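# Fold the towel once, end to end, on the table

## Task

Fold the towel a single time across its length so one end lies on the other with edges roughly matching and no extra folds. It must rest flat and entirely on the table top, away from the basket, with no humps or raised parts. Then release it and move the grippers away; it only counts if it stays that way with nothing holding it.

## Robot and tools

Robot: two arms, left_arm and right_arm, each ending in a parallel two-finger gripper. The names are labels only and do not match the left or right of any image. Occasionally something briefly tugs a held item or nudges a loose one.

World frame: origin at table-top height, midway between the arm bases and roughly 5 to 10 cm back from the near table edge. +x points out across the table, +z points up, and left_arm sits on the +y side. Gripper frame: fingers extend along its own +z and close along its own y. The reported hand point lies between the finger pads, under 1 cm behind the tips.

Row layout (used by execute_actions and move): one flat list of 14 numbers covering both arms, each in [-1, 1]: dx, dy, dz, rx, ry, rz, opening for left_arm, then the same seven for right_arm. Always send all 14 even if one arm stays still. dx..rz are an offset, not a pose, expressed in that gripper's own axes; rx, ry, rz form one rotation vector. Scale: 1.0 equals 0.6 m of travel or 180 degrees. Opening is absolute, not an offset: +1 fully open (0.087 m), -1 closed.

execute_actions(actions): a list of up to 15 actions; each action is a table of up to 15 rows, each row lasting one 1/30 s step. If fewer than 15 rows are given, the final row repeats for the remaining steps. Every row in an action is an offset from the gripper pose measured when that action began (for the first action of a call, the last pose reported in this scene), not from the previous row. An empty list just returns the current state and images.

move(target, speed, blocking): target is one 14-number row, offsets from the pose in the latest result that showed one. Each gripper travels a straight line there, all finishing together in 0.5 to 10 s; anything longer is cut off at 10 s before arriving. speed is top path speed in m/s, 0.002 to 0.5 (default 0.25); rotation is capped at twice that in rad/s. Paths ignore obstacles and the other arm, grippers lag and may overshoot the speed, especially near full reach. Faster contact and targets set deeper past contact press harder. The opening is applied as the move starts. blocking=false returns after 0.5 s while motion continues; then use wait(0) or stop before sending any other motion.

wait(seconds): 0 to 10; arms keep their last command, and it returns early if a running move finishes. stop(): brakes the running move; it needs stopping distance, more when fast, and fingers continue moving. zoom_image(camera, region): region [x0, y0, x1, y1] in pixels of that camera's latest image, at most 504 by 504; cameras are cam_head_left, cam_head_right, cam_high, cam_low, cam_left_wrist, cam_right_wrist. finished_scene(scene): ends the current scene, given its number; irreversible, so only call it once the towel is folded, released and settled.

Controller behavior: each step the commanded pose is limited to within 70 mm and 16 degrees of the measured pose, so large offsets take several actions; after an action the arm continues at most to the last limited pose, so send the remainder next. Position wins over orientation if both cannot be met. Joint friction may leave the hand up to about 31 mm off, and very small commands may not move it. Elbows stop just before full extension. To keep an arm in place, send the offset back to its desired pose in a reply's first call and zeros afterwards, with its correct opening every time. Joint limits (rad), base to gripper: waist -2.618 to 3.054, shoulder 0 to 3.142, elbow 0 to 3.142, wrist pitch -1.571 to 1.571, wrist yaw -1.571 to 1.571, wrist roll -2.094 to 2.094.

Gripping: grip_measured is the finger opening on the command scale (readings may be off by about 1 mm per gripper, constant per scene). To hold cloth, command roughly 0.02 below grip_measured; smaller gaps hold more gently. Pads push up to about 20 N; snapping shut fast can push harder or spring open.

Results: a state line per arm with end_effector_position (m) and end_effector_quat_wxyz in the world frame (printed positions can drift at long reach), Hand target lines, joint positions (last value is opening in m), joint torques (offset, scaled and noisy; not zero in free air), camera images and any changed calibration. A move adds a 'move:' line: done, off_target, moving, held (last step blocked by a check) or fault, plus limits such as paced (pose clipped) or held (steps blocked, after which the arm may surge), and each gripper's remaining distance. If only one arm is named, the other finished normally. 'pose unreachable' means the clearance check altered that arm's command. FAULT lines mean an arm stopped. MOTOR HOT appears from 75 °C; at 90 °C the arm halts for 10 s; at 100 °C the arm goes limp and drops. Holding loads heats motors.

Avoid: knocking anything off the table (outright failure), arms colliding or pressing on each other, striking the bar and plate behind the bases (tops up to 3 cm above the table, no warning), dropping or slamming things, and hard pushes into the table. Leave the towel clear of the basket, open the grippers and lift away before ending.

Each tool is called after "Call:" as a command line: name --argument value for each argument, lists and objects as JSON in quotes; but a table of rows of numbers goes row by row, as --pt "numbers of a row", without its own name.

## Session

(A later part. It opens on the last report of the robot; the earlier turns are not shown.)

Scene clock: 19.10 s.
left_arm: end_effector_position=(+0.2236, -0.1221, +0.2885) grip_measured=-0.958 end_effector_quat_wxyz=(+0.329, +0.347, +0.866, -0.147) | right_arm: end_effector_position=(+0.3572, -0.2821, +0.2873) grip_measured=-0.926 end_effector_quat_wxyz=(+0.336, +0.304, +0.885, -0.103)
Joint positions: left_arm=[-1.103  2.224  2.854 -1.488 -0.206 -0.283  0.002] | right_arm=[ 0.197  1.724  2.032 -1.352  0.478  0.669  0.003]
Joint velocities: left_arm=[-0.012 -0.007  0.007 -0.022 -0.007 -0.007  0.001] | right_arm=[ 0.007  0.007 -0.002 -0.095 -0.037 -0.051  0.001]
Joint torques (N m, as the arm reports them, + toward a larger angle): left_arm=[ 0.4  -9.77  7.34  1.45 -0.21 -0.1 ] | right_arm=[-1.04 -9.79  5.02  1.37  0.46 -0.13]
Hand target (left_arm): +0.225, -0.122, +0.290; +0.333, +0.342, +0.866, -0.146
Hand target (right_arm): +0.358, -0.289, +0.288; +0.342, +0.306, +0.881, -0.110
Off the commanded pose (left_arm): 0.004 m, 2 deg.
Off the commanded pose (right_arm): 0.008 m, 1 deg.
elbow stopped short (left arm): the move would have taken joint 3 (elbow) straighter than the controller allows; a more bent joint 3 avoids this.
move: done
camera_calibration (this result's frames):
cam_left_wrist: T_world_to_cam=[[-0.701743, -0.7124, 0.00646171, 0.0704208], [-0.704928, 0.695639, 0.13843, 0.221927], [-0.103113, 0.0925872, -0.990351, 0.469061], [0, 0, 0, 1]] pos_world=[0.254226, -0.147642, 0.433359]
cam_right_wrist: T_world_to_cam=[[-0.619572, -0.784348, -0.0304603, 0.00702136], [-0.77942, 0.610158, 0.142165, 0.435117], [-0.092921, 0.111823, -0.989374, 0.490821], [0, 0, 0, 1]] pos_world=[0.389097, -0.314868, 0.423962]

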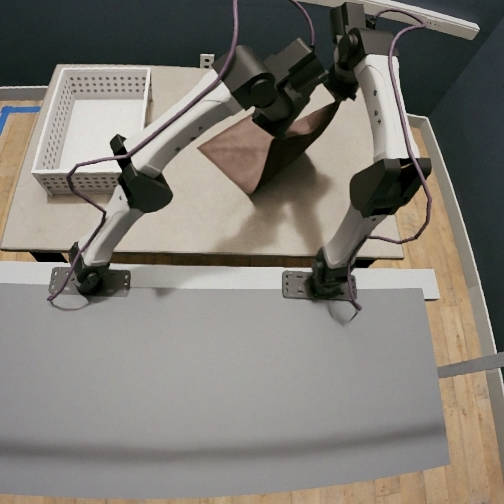

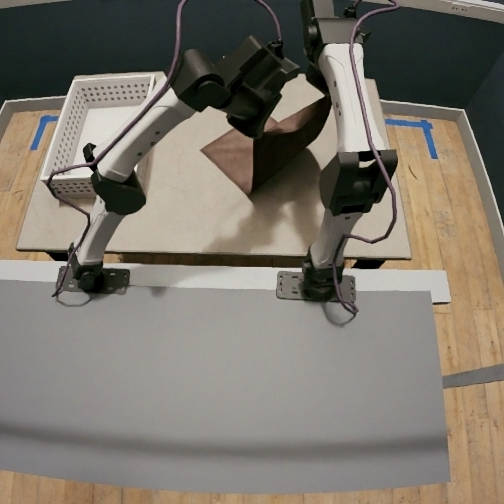

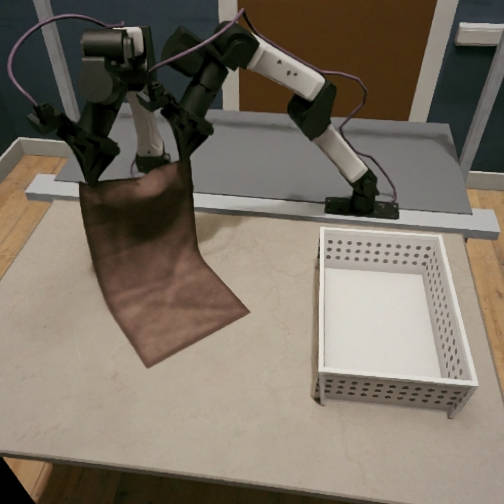

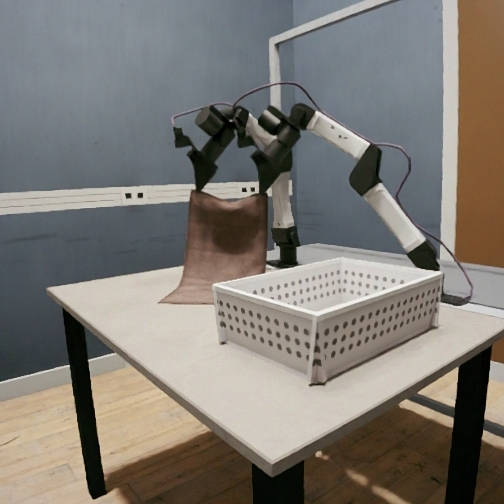

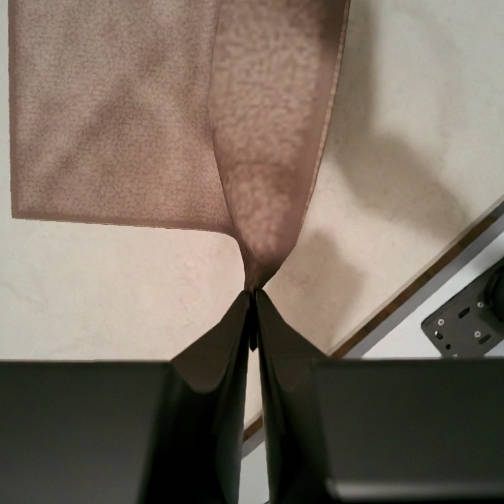

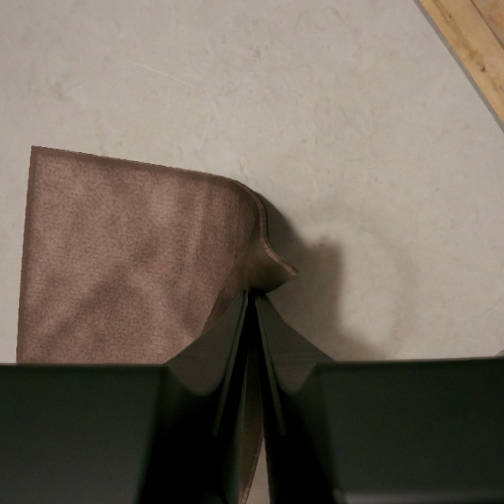

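Call:
move --target '[0.113,-0.2,0.103,0,0,0,-1,0.124,-0.2,0.085,0,0,0,-1]' --speed 0.15

Call:
move --target '[0.01,0.33,0.04,0,0,0,-1,-0.01,0.33,0.06,0,0,0,-1]' --speed 0.15

Scene clock: 21.37 s.
left_arm: end_effector_position=(+0.1329, -0.2064, +0.1990) grip_measured=-0.958 end_effector_quat_wxyz=(+0.322, +0.351, +0.867, -0.146) | right_arm: end_effector_position=(+0.2672, -0.3589, +0.1942) grip_measured=-0.926 end_effector_quat_wxyz=(+0.325, +0.304, +0.889, -0.105)
Joint positions: left_arm=[-1.37   2.178  2.355 -1.108 -0.361 -0.498  0.002] | right_arm=[-0.093  1.238  1.204 -0.932  0.319  0.408  0.003]
Joint velocities: left_arm=[-0.007 -0.022 -0.002 -0.007 -0.022  0.022 -0.001] | right_arm=[-0.007 -0.002 -0.007 -0.007 -0.037 -0.022  0.   ]
Joint torques (N m, as the arm reports them, + toward a larger angle): left_arm=[  0.25 -13.09   5.09   1.52  -0.32  -0.02] | right_arm=[-1.17 -6.39  6.    1.57  0.08 -0.13]
Hand target (left_arm): +0.134, -0.205, +0.201; +0.327, +0.346, +0.867, -0.148
Hand target (right_arm): +0.268, -0.361, +0.196; +0.336, +0.304, +0.886, -0.102
Off the commanded pose (left_arm): 0.003 m, 1 deg.
Off the commanded pose (right_arm): 0.005 m, 1 deg.
move: done
camera_calibration (this result's frames):
cam_left_wrist: T_world_to_cam=[[-0.708082, -0.706085, 0.00800205, -0.0508871], [-0.696827, 0.700541, 0.153864, 0.225811], [-0.114247, 0.103372, -0.98806, 0.382132], [0, 0, 0, 1]] pos_world=[0.164977, -0.233623, 0.343232]
cam_right_wrist: T_world_to_cam=[[-0.621668, -0.783069, -0.0181995, -0.11313], [-0.774499, 0.611063, 0.163566, 0.419892], [-0.116963, 0.115779, -0.986364, 0.406169], [0, 0, 0, 1]] pos_world=[0.302383, -0.392195, 0.329892]

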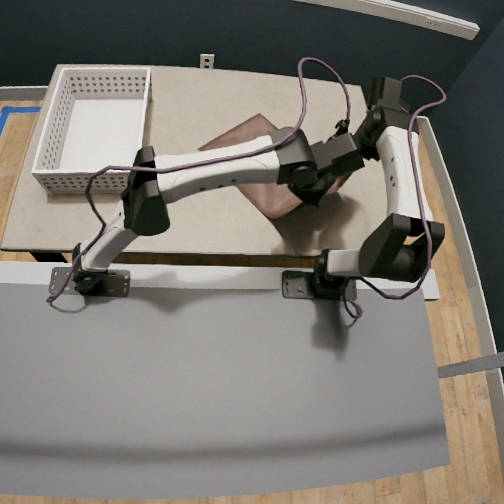

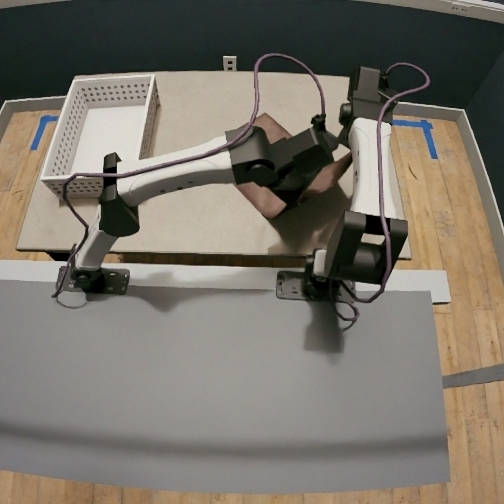

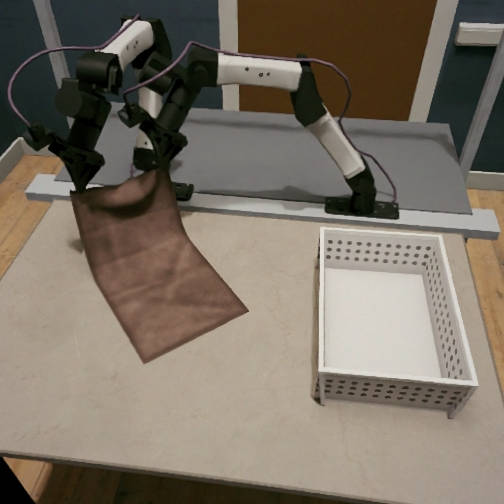

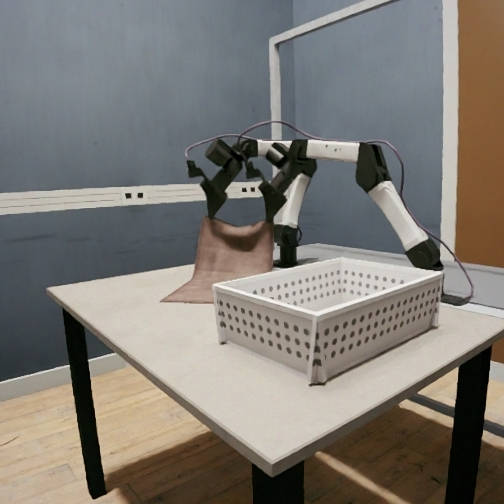

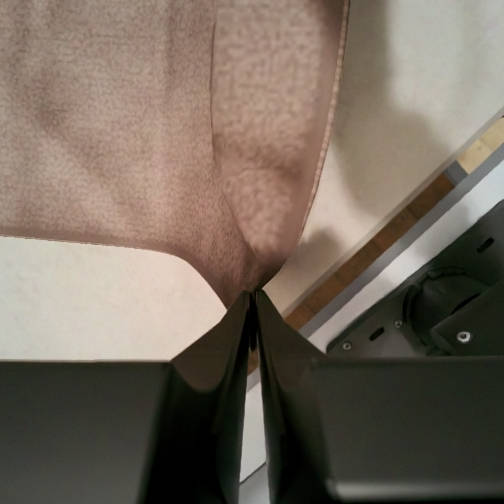

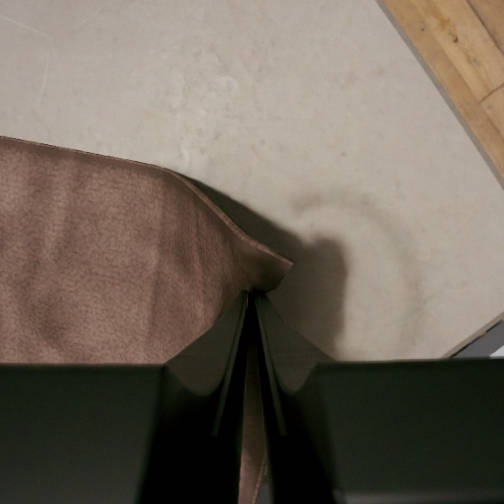

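Scene clock: 23.30 s.
left_arm: end_effector_position=(+0.2814, -0.0770, +0.1699) grip_measured=-0.958 end_effector_quat_wxyz=(+0.321, +0.350, +0.869, -0.137) | right_arm: end_effector_position=(+0.4068, -0.2223, +0.1722) grip_measured=-0.926 end_effector_quat_wxyz=(+0.321, +0.301, +0.892, -0.103)
Joint positions: left_arm=[-0.921  1.833  1.716 -0.745 -0.091 -0.141  0.002] | right_arm=[ 0.33   1.854  1.724 -1.012  0.524  0.807  0.003]
Joint velocities: left_arm=[-0.002 -0.007 -0.012 -0.007  0.022  0.007  0.   ] | right_arm=[ 0.012  0.002  0.012 -0.066  0.037  0.066  0.001]
Joint torques (N m, as the arm reports them, + toward a larger angle): left_arm=[  0.5  -11.28   5.58   1.67   0.05   0.08] | right_arm=[  0.51 -10.02   9.28   0.98   0.49   0.06]
Hand target (left_arm): +0.279, -0.075, +0.173; +0.324, +0.353, +0.866, -0.144
Hand target (right_arm): +0.410, -0.220, +0.174; +0.325, +0.304, +0.889, -0.107
Off the commanded pose (left_arm): 0.004 m, 1 deg.
Off the commanded pose (right_arm): 0.005 m, 1 deg.
move: done
camera_calibration (this result's frames):
cam_left_wrist: T_world_to_cam=[[-0.701188, -0.712958, -0.00521124, 0.145639], [-0.704049, 0.691236, 0.162811, 0.242929], [-0.112475, 0.11783, -0.986643, 0.3573], [0, 0, 0, 1]] pos_world=[0.313342, -0.106188, 0.313735]
cam_right_wrist: T_world_to_cam=[[-0.616319, -0.787345, -0.015428, 0.0765901], [-0.77718, 0.604967, 0.173223, 0.446222], [-0.127053, 0.118751, -0.984762, 0.389487], [0, 0, 0, 1]] pos_world=[0.443484, -0.255899, 0.307438]

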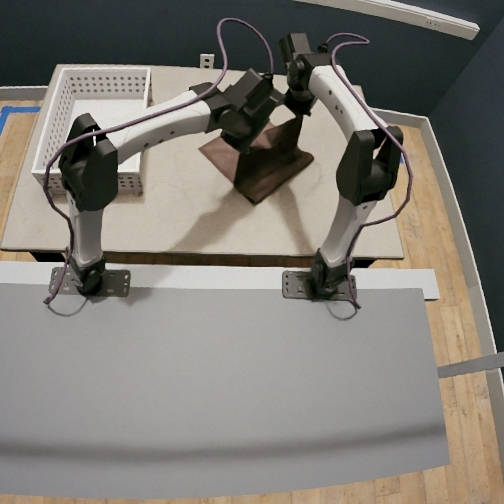

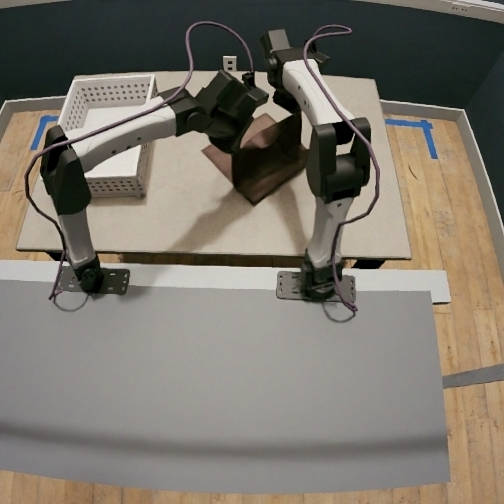

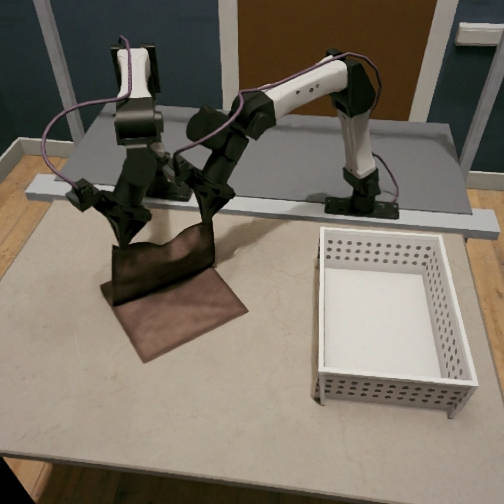

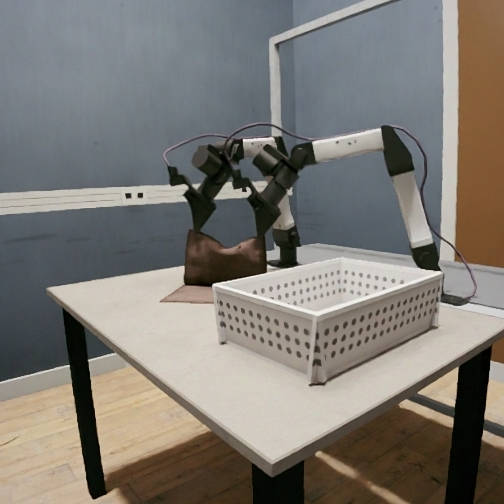

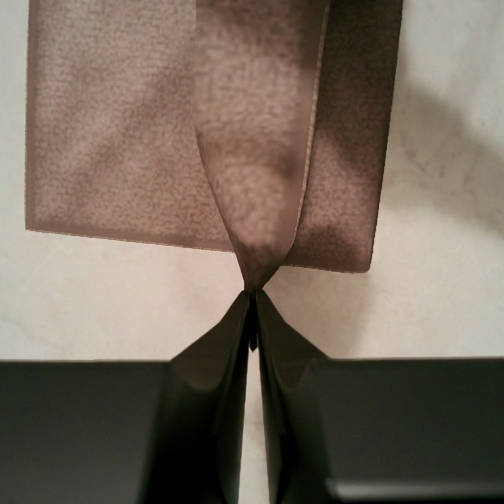

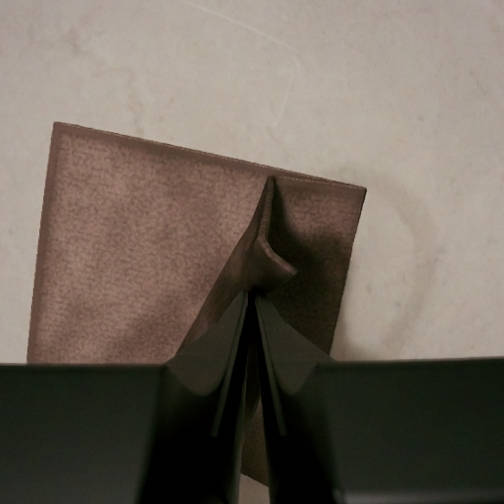

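Call:
move --target '[0.102,0.28,0.195,0,0,0,-1,0.05,0.246,0.247,0,0,0,-1]' --speed 0.12

Scene clock: 26.80 s.
left_arm: end_effector_position=(+0.4222, +0.0171, +0.0499) grip_measured=-0.958 end_effector_quat_wxyz=(+0.332, +0.350, +0.866, -0.135) | right_arm: end_effector_position=(+0.5533, -0.1472, +0.0434) grip_measured=-0.926 end_effector_quat_wxyz=(+0.316, +0.298, +0.896, -0.096)
Joint positions: left_arm=[-0.521  2.026  1.484 -0.312  0.161  0.166  0.002] | right_arm=[ 0.385  2.654  2.516 -1.032  0.527  0.86   0.003]
Joint velocities: left_arm=[-0.002 -0.012  0.007  0.007  0.066 -0.007  0.   ] | right_arm=[-0.012  0.007  0.012 -0.037 -0.022  0.022 -0.001]
Joint torques (N m, as the arm reports them, + toward a larger angle): left_arm=[  0.79 -10.28   5.76   1.56   0.08   0.1 ] | right_arm=[  0.26 -16.54   9.19   0.95   0.59   0.06]
Hand target (left_arm): +0.420, +0.021, +0.040; +0.322, +0.351, +0.869, -0.135
Hand target (right_arm): +0.555, -0.147, +0.042; +0.321, +0.301, +0.892, -0.103
Off the commanded pose (left_arm): 0.012 m, 1 deg.
Off the commanded pose (right_arm): 0.004 m, 1 deg.
move: off_target (left_arm)
camera_calibration (this result's frames):
cam_left_wrist: T_world_to_cam=[[-0.699093, -0.714819, -0.0173894, 0.31057], [-0.70925, 0.690151, 0.143721, 0.299755], [-0.0907334, 0.112808, -0.989465, 0.23469], [0, 0, 0, 1]] pos_world=[0.451013, -0.01135, 0.194537]
cam_right_wrist: T_world_to_cam=[[-0.60716, -0.794262, -0.022453, 0.21825], [-0.783064, 0.593328, 0.186476, 0.537979], [-0.134789, 0.130803, -0.982203, 0.278253], [0, 0, 0, 1]] pos_world=[0.59129, -0.182246, 0.177881]

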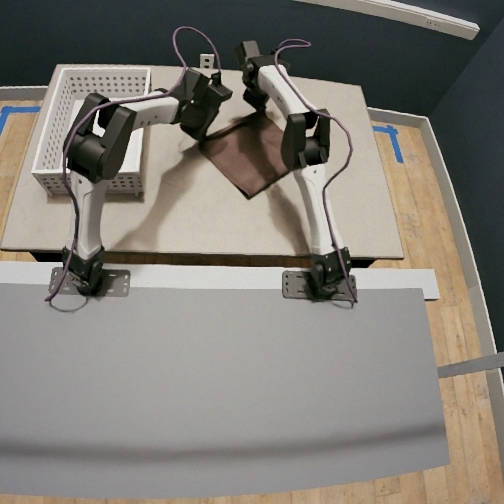

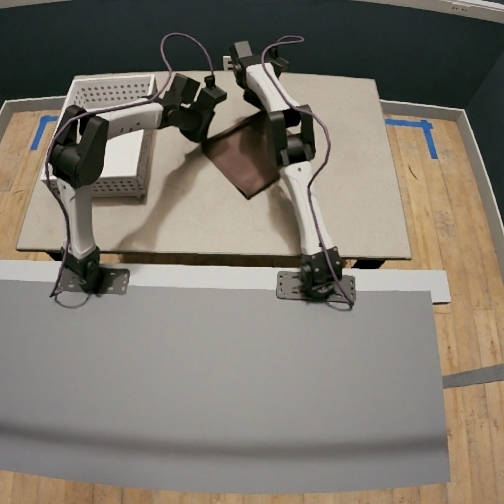

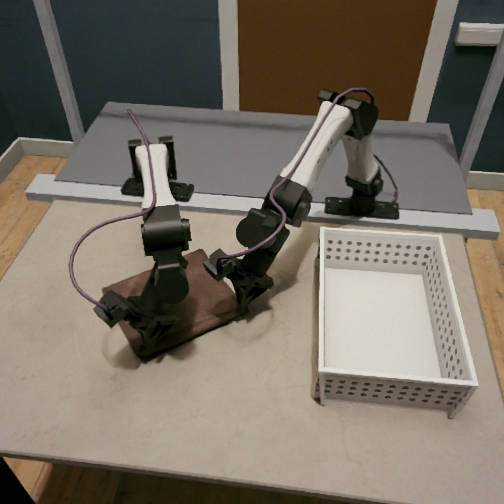

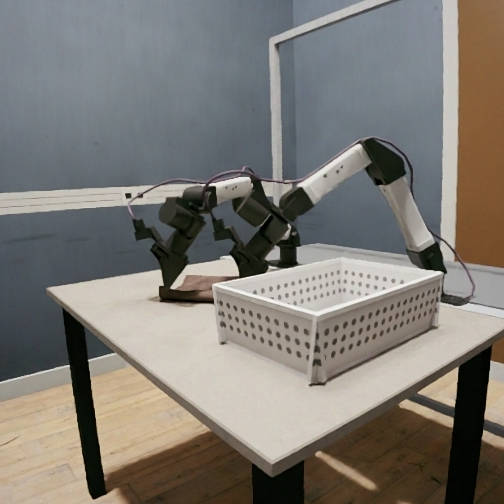

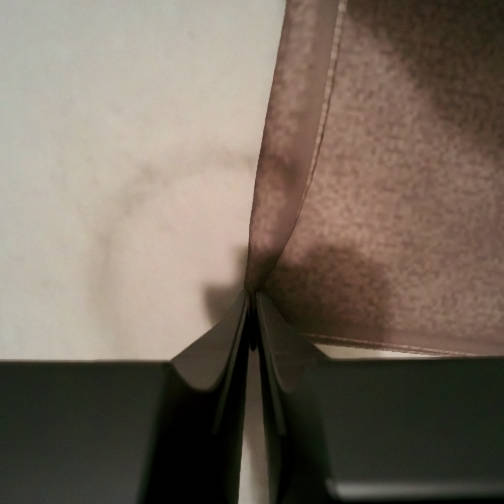

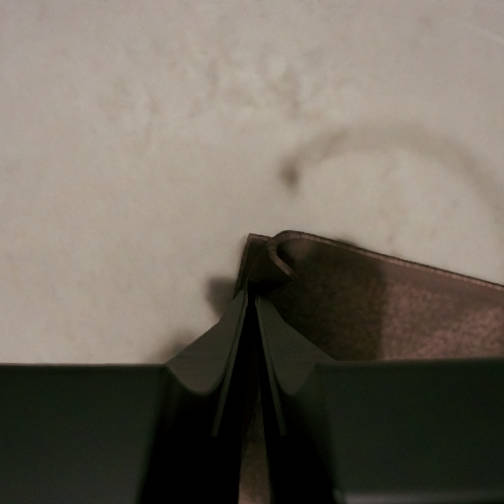

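Call:
move --target '[0.02,0,0.01,0,0,0,-0.3,0.01,0,0.015,0,0,0,-0.3]' --speed 0.05

Call:
move --target '[-0.08,0,-0.13,0,0,0,-0.3,-0.06,0,-0.13,0,0,0,-0.3]' --speed 0.12

Scene clock: 28.37 s.
left_arm: end_effector_position=(+0.4213, +0.0177, +0.0432) grip_measured=-0.300 end_effector_quat_wxyz=(+0.335, +0.350, +0.865, -0.135) | right_arm: end_effector_position=(+0.5528, -0.1476, +0.0351) grip_measured=-0.300 end_effector_quat_wxyz=(+0.314, +0.297, +0.896, -0.099)
Joint positions: left_arm=[-0.521  2.026  1.453 -0.274  0.161  0.167  0.031] | right_arm=[ 0.385  2.654  2.485 -1.008  0.528  0.861  0.031]
Joint velocities: left_arm=[-0.007 -0.002  0.007  0.007 -0.051  0.007  0.001] | right_arm=[-0.007  0.007  0.012  0.037  0.037  0.066 -0.   ]
Joint torques (N m, as the arm reports them, + toward a larger angle): left_arm=[  0.47 -11.05   5.36   1.64   0.03   0.02] | right_arm=[ -0.24 -18.44   5.74   1.16   0.33  -0.03]
Hand target (left_arm): +0.419, +0.020, +0.037; +0.331, +0.349, +0.866, -0.135
Hand target (right_arm): +0.554, -0.148, +0.033; +0.316, +0.298, +0.896, -0.097
Off the commanded pose (left_arm): 0.007 m, 0 deg.
Off the commanded pose (right_arm): 0.003 m, 0 deg.
move: done
camera_calibration (this result's frames):
cam_left_wrist: T_world_to_cam=[[-0.699229, -0.714641, -0.0191692, 0.310398], [-0.709826, 0.69083, 0.137477, 0.300163], [-0.0850043, 0.109735, -0.990319, 0.225559], [0, 0, 0, 1]] pos_world=[0.449276, -0.0102903, 0.18806]
cam_right_wrist: T_world_to_cam=[[-0.607797, -0.793913, -0.0168969, 0.217698], [-0.78159, 0.594331, 0.189439, 0.538584], [-0.140356, 0.128347, -0.981747, 0.272798], [0, 0, 0, 1]] pos_world=[0.591557, -0.182277, 0.169469]

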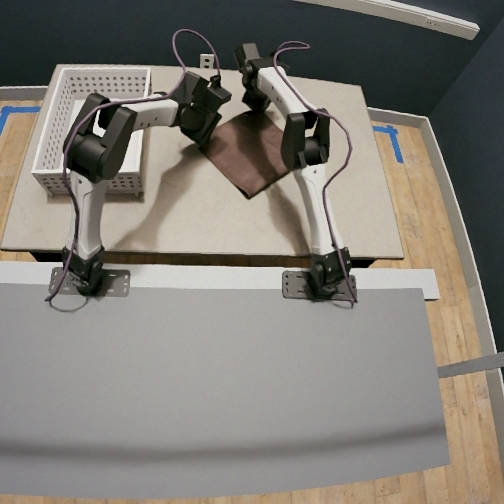

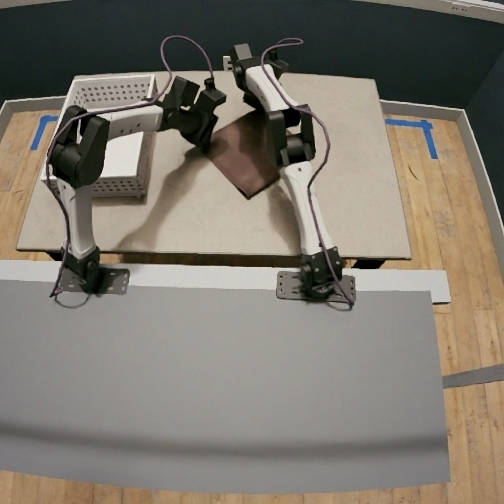

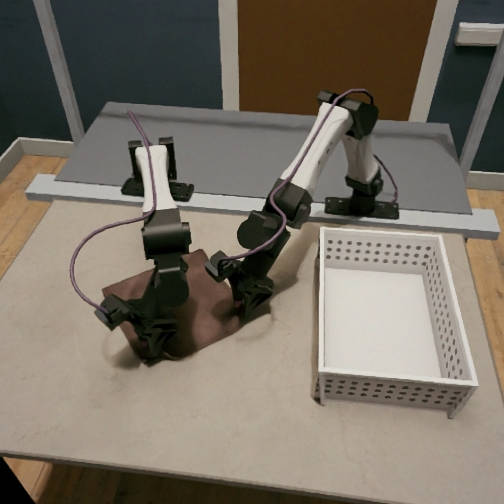

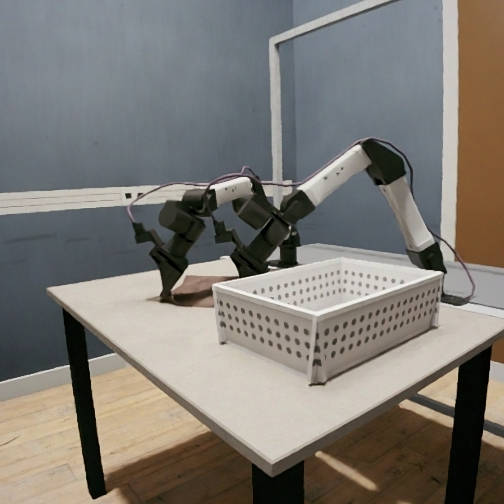

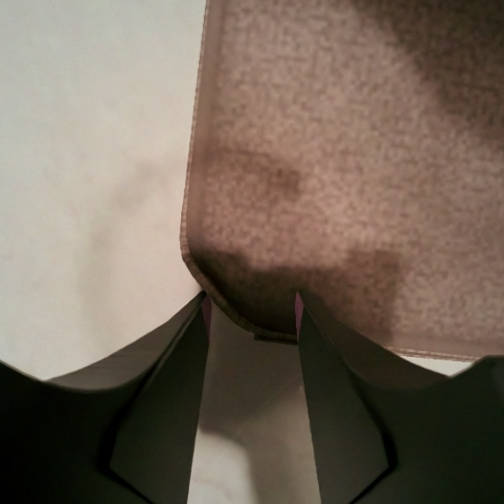

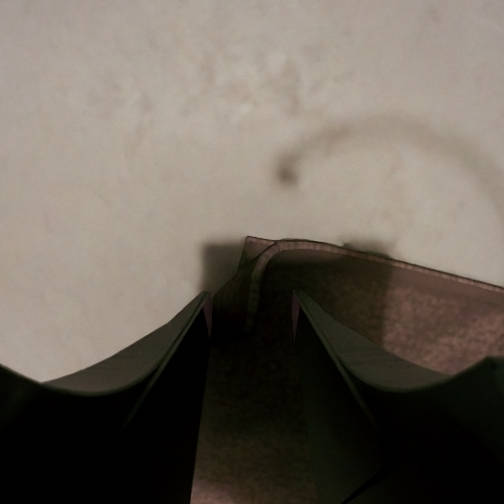

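Scene clock: 29.77 s.
left_arm: end_effector_position=(+0.4032, +0.0279, +0.1182) grip_measured=-0.300 end_effector_quat_wxyz=(+0.321, +0.352, +0.869, -0.133) | right_arm: end_effector_position=(+0.5351, -0.1399, +0.1228) grip_measured=-0.300 end_effector_quat_wxyz=(+0.329, +0.293, +0.894, -0.084)
Joint positions: left_arm=[-0.521  1.912  1.611 -0.576  0.161  0.17   0.031] | right_arm=[ 0.407  2.654  2.836 -1.321  0.528  0.865  0.031]
Joint velocities: left_arm=[-0.012 -0.002 -0.007 -0.081  0.037  0.037 -0.   ] | right_arm=[-0.017  0.012  0.017  0.022 -0.051 -0.037 -0.   ]
Joint torques (N m, as the arm reports them, + toward a larger angle): left_arm=[  1.23 -11.46   9.24   1.42   0.09   0.05] | right_arm=[  0.6  -15.65   8.44   0.97   0.46   0.07]
Hand target (left_arm): +0.408, +0.030, +0.133; +0.335, +0.350, +0.865, -0.135
Hand target (right_arm): +0.535, -0.136, +0.118; +0.330, +0.293, +0.893, -0.087
Off the commanded pose (left_arm): 0.016 m, 2 deg.
Off the commanded pose (right_arm): 0.006 m, 3 deg.
elbow stopped short (right arm): the move would have taken joint 3 (elbow) straighter than the controller allows; a more bent joint 3 avoids this.
move: off_target (left_arm, right_arm)
camera_calibration (this result's frames):
cam_left_wrist: T_world_to_cam=[[-0.701286, -0.71273, -0.0145886, 0.306728], [-0.704685, 0.689986, 0.16534, 0.264623], [-0.107777, 0.126231, -0.986129, 0.305496], [0, 0, 0, 1]] pos_world=[0.434505, -0.00253532, 0.261981]
cam_right_wrist: T_world_to_cam=[[-0.591277, -0.804902, -0.0502449, 0.208187], [-0.799366, 0.57668, 0.168683, 0.513104], [-0.106798, 0.139902, -0.984389, 0.339403], [0, 0, 0, 1]] pos_world=[0.569501, -0.17581, 0.258013]

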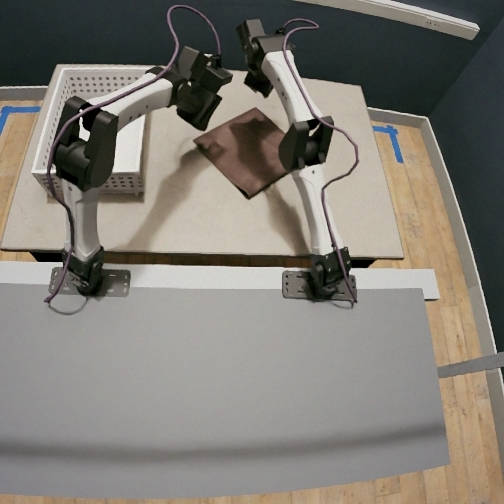

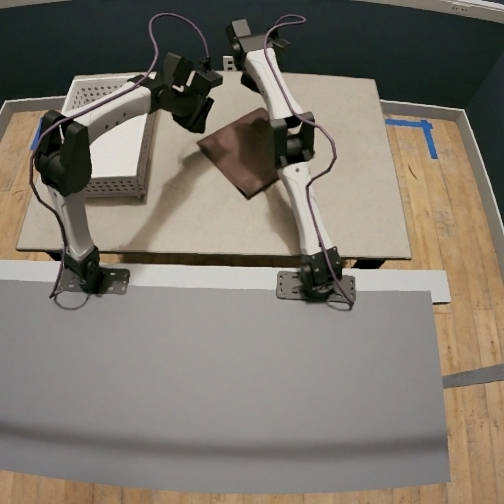

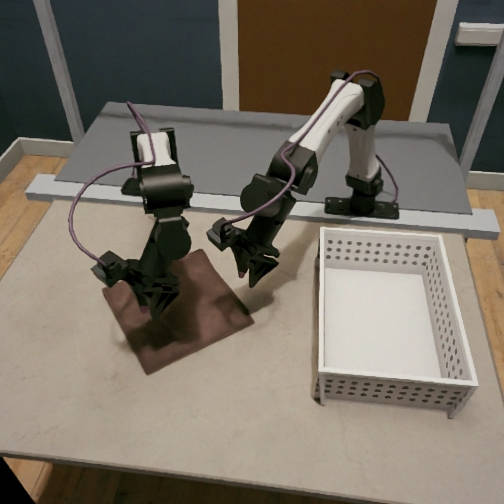

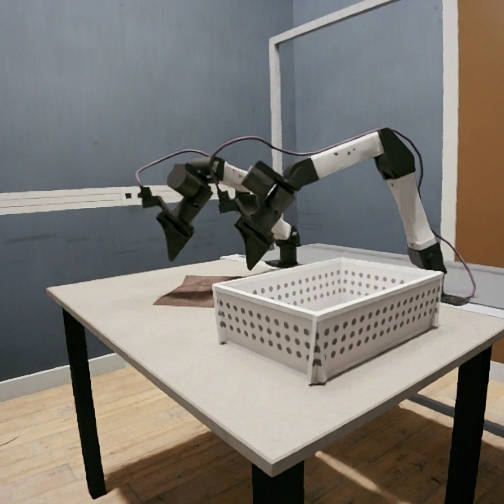

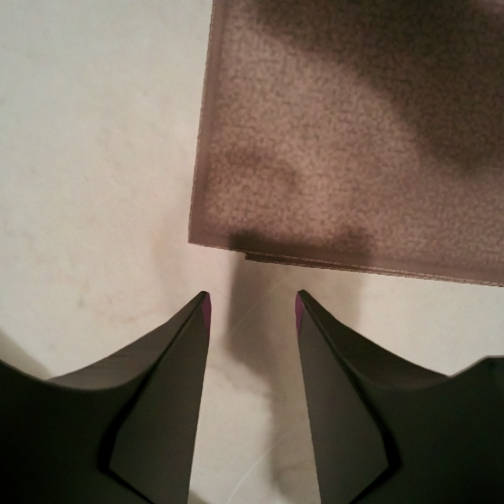

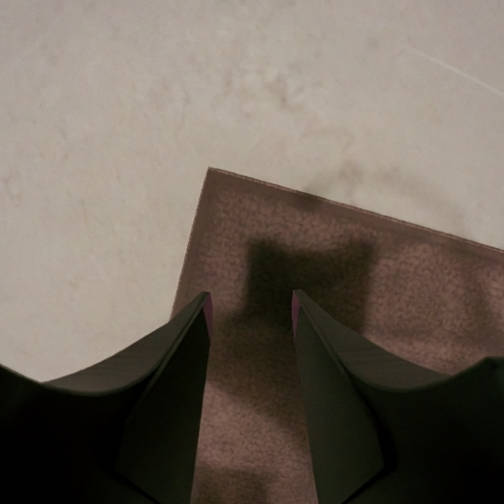

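Call:
move --target '[0.065,0.048,0.13,0,0,0,-0.3,0.047,0.052,0.148,0.012,-0.03,0,-0.3]' --speed 0.12

Scene clock: 32.50 s.
left_arm: end_effector_position=(+0.4406, +0.0290, +0.0437) grip_measured=-0.300 end_effector_quat_wxyz=(+0.329, +0.352, +0.867, -0.131) | right_arm: end_effector_position=(+0.5784, -0.1394, +0.0329) grip_measured=-0.300 end_effector_quat_wxyz=(+0.356, +0.297, +0.879, -0.113)
Joint positions: left_arm=[-0.479  2.076  1.539 -0.331  0.184  0.205  0.031] | right_arm=[ 0.407  2.857  2.836 -1.099  0.612  0.857  0.031]
Joint velocities: left_arm=[ 0.002 -0.012  0.007 -0.022 -0.022  0.022 -0.001] | right_arm=[-0.002  0.002 -0.002  0.022  0.081 -0.051 -0.001]
Joint torques (N m, as the arm reports them, + toward a larger angle): left_arm=[  1.09 -10.78   5.58   1.63   0.09   0.09] | right_arm=[  0.95 -18.17   8.93   1.25   0.54  -0.13]
Hand target (left_arm): +0.439, +0.033, +0.033; +0.321, +0.352, +0.869, -0.133
Hand target (right_arm): +0.584, -0.132, +0.038; +0.373, +0.293, +0.874, -0.108
Off the commanded pose (left_arm): 0.011 m, 1 deg.
Off the commanded pose (right_arm): 0.011 m, 1 deg.
elbow stopped short (right arm): the move would have taken joint 3 (elbow) straighter than the controller allows; a more bent joint 3 avoids this.
move: off_target (left_arm, right_arm)
camera_calibration (this result's frames):
cam_left_wrist: T_world_to_cam=[[-0.700058, -0.713725, -0.02271, 0.332398], [-0.707992, 0.689586, 0.152377, 0.304578], [-0.0930951, 0.122752, -0.988061, 0.229556], [0, 0, 0, 1]] pos_world=[0.469707, -0.000970675, 0.187954]
cam_right_wrist: T_world_to_cam=[[-0.615345, -0.787964, -0.0215434, 0.24501], [-0.785804, 0.611045, 0.0955767, 0.561957], [-0.062147, 0.0757415, -0.995189, 0.221103], [0, 0, 0, 1]] pos_world=[0.606095, -0.167069, 0.171608]

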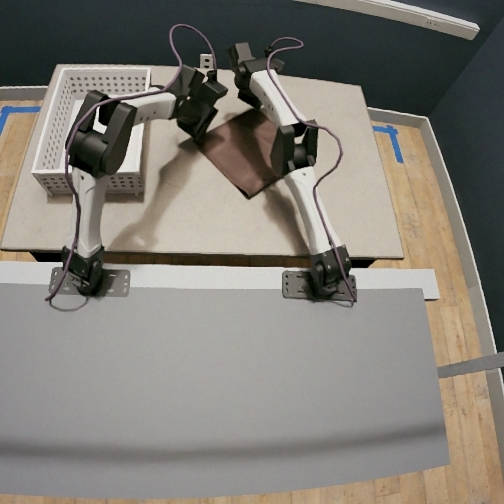

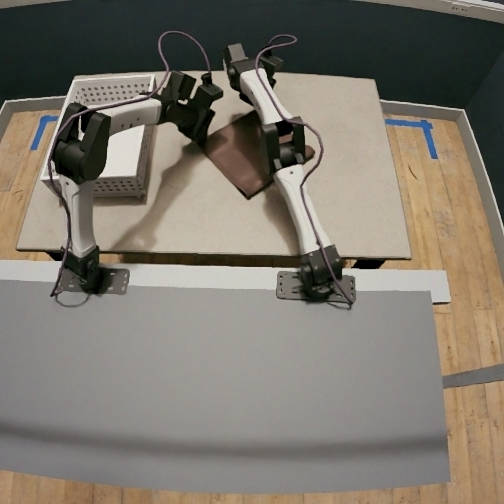

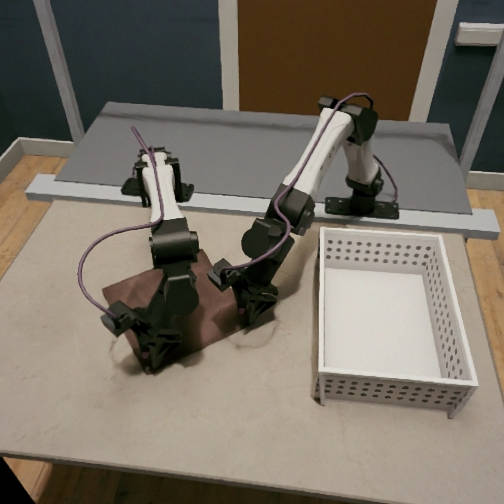

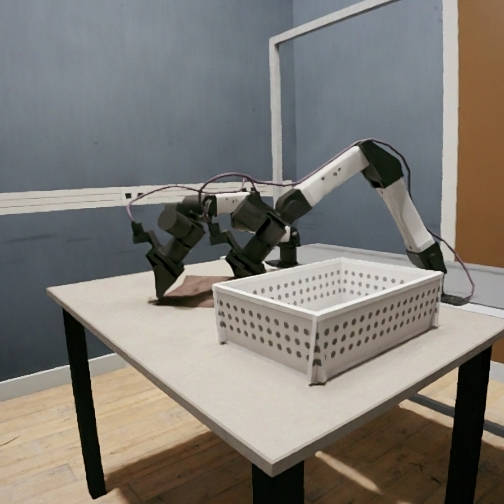

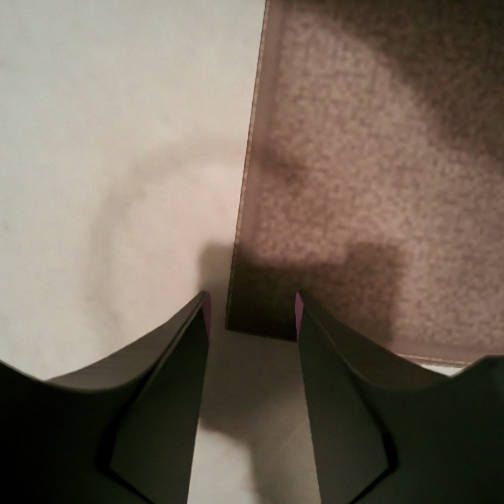

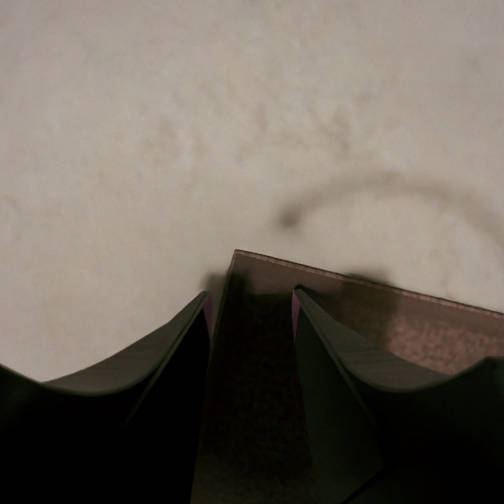

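Call:
move --target '[0.035,0.012,0.04,0,0,0,-0.2,0.045,0.025,0.03,0,0,0,-0.2]' --speed 0.03

Scene clock: 34.60 s.
left_arm: end_effector_position=(+0.4508, +0.0270, +0.0325) grip_measured=-0.200 end_effector_quat_wxyz=(+0.346, +0.351, +0.860, -0.132) | right_arm: end_effector_position=(+0.5808, -0.1340, +0.0168) grip_measured=-0.200 end_effector_quat_wxyz=(+0.361, +0.297, +0.876, -0.120)
Joint positions: left_arm=[-0.473  2.103  1.513 -0.242  0.187  0.211  0.035] | right_arm=[ 0.42   2.892  2.836 -1.069  0.635  0.865  0.035]
Joint velocities: left_arm=[-0.002 -0.002 -0.012  0.081 -0.007 -0.051 -0.001] | right_arm=[ 0.002 -0.017  0.007  0.066 -0.022  0.051 -0.   ]
Joint torques (N m, as the arm reports them, + toward a larger angle): left_arm=[  1.07 -10.06   4.76   1.65   0.12   0.1 ] | right_arm=[  0.92 -15.74   8.41   1.18   0.24   0.14]
Hand target (left_arm): +0.446, +0.034, +0.012; +0.329, +0.351, +0.867, -0.131
Hand target (right_arm): +0.581, -0.123, +0.002; +0.358, +0.297, +0.878, -0.111
Off the commanded pose (left_arm): 0.022 m, 2 deg.
Off the commanded pose (right_arm): 0.019 m, 1 deg.
move: off_target (left_arm, right_arm)
camera_calibration (this result's frames):
cam_left_wrist: T_world_to_cam=[[-0.699413, -0.713832, -0.035576, 0.338076], [-0.712262, 0.692024, 0.117413, 0.317857], [-0.0591935, 0.10746, -0.992446, 0.204942], [0, 0, 0, 1]] pos_world=[0.474983, -0.000658468, 0.1781]
cam_right_wrist: T_world_to_cam=[[-0.618103, -0.785994, -0.0127737, 0.252116], [-0.784146, 0.615343, 0.0804258, 0.562006], [-0.0553539, 0.0597278, -0.996679, 0.19876], [0, 0, 0, 1]] pos_world=[0.60753, -0.159536, 0.15612]

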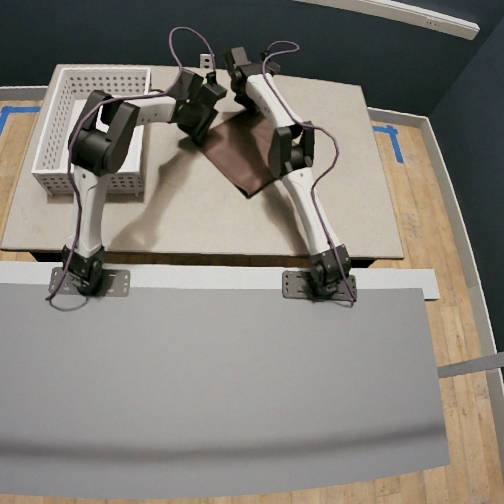

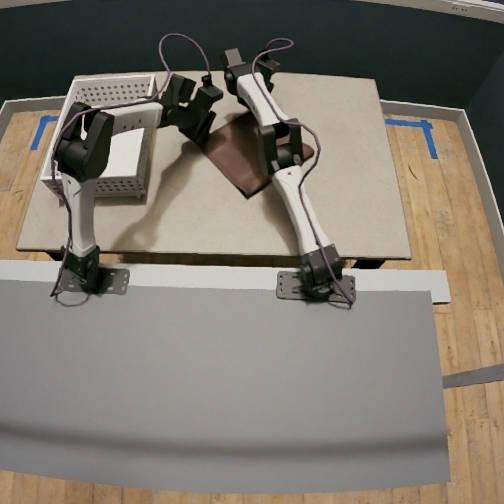

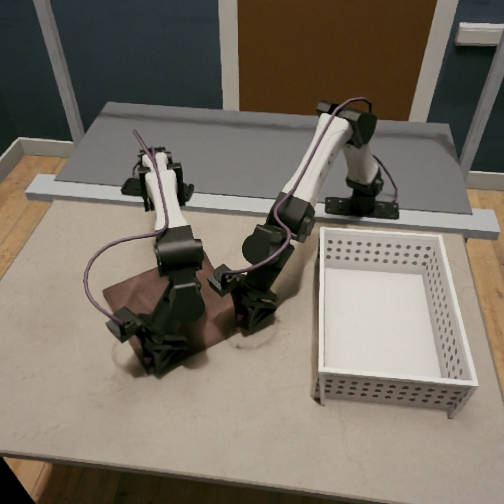

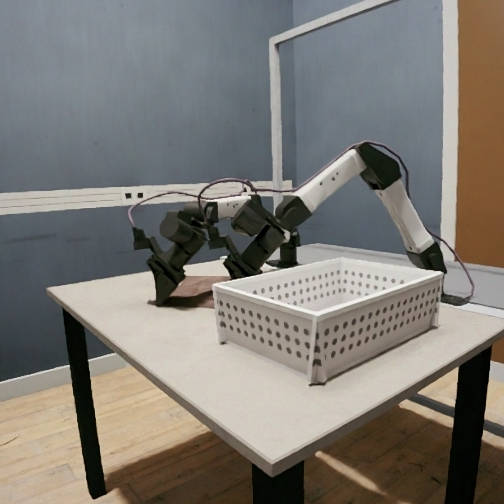

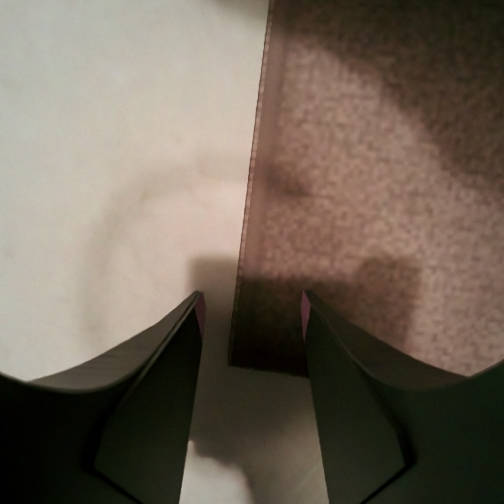

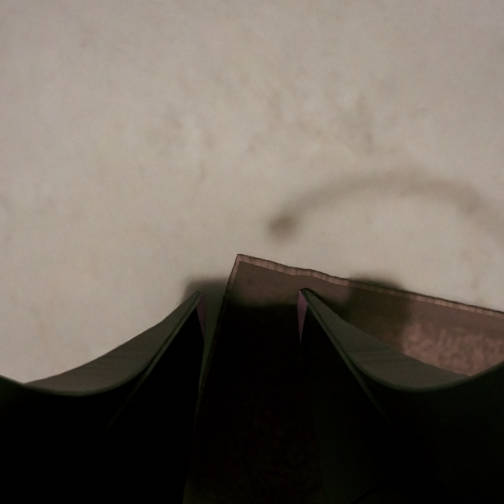

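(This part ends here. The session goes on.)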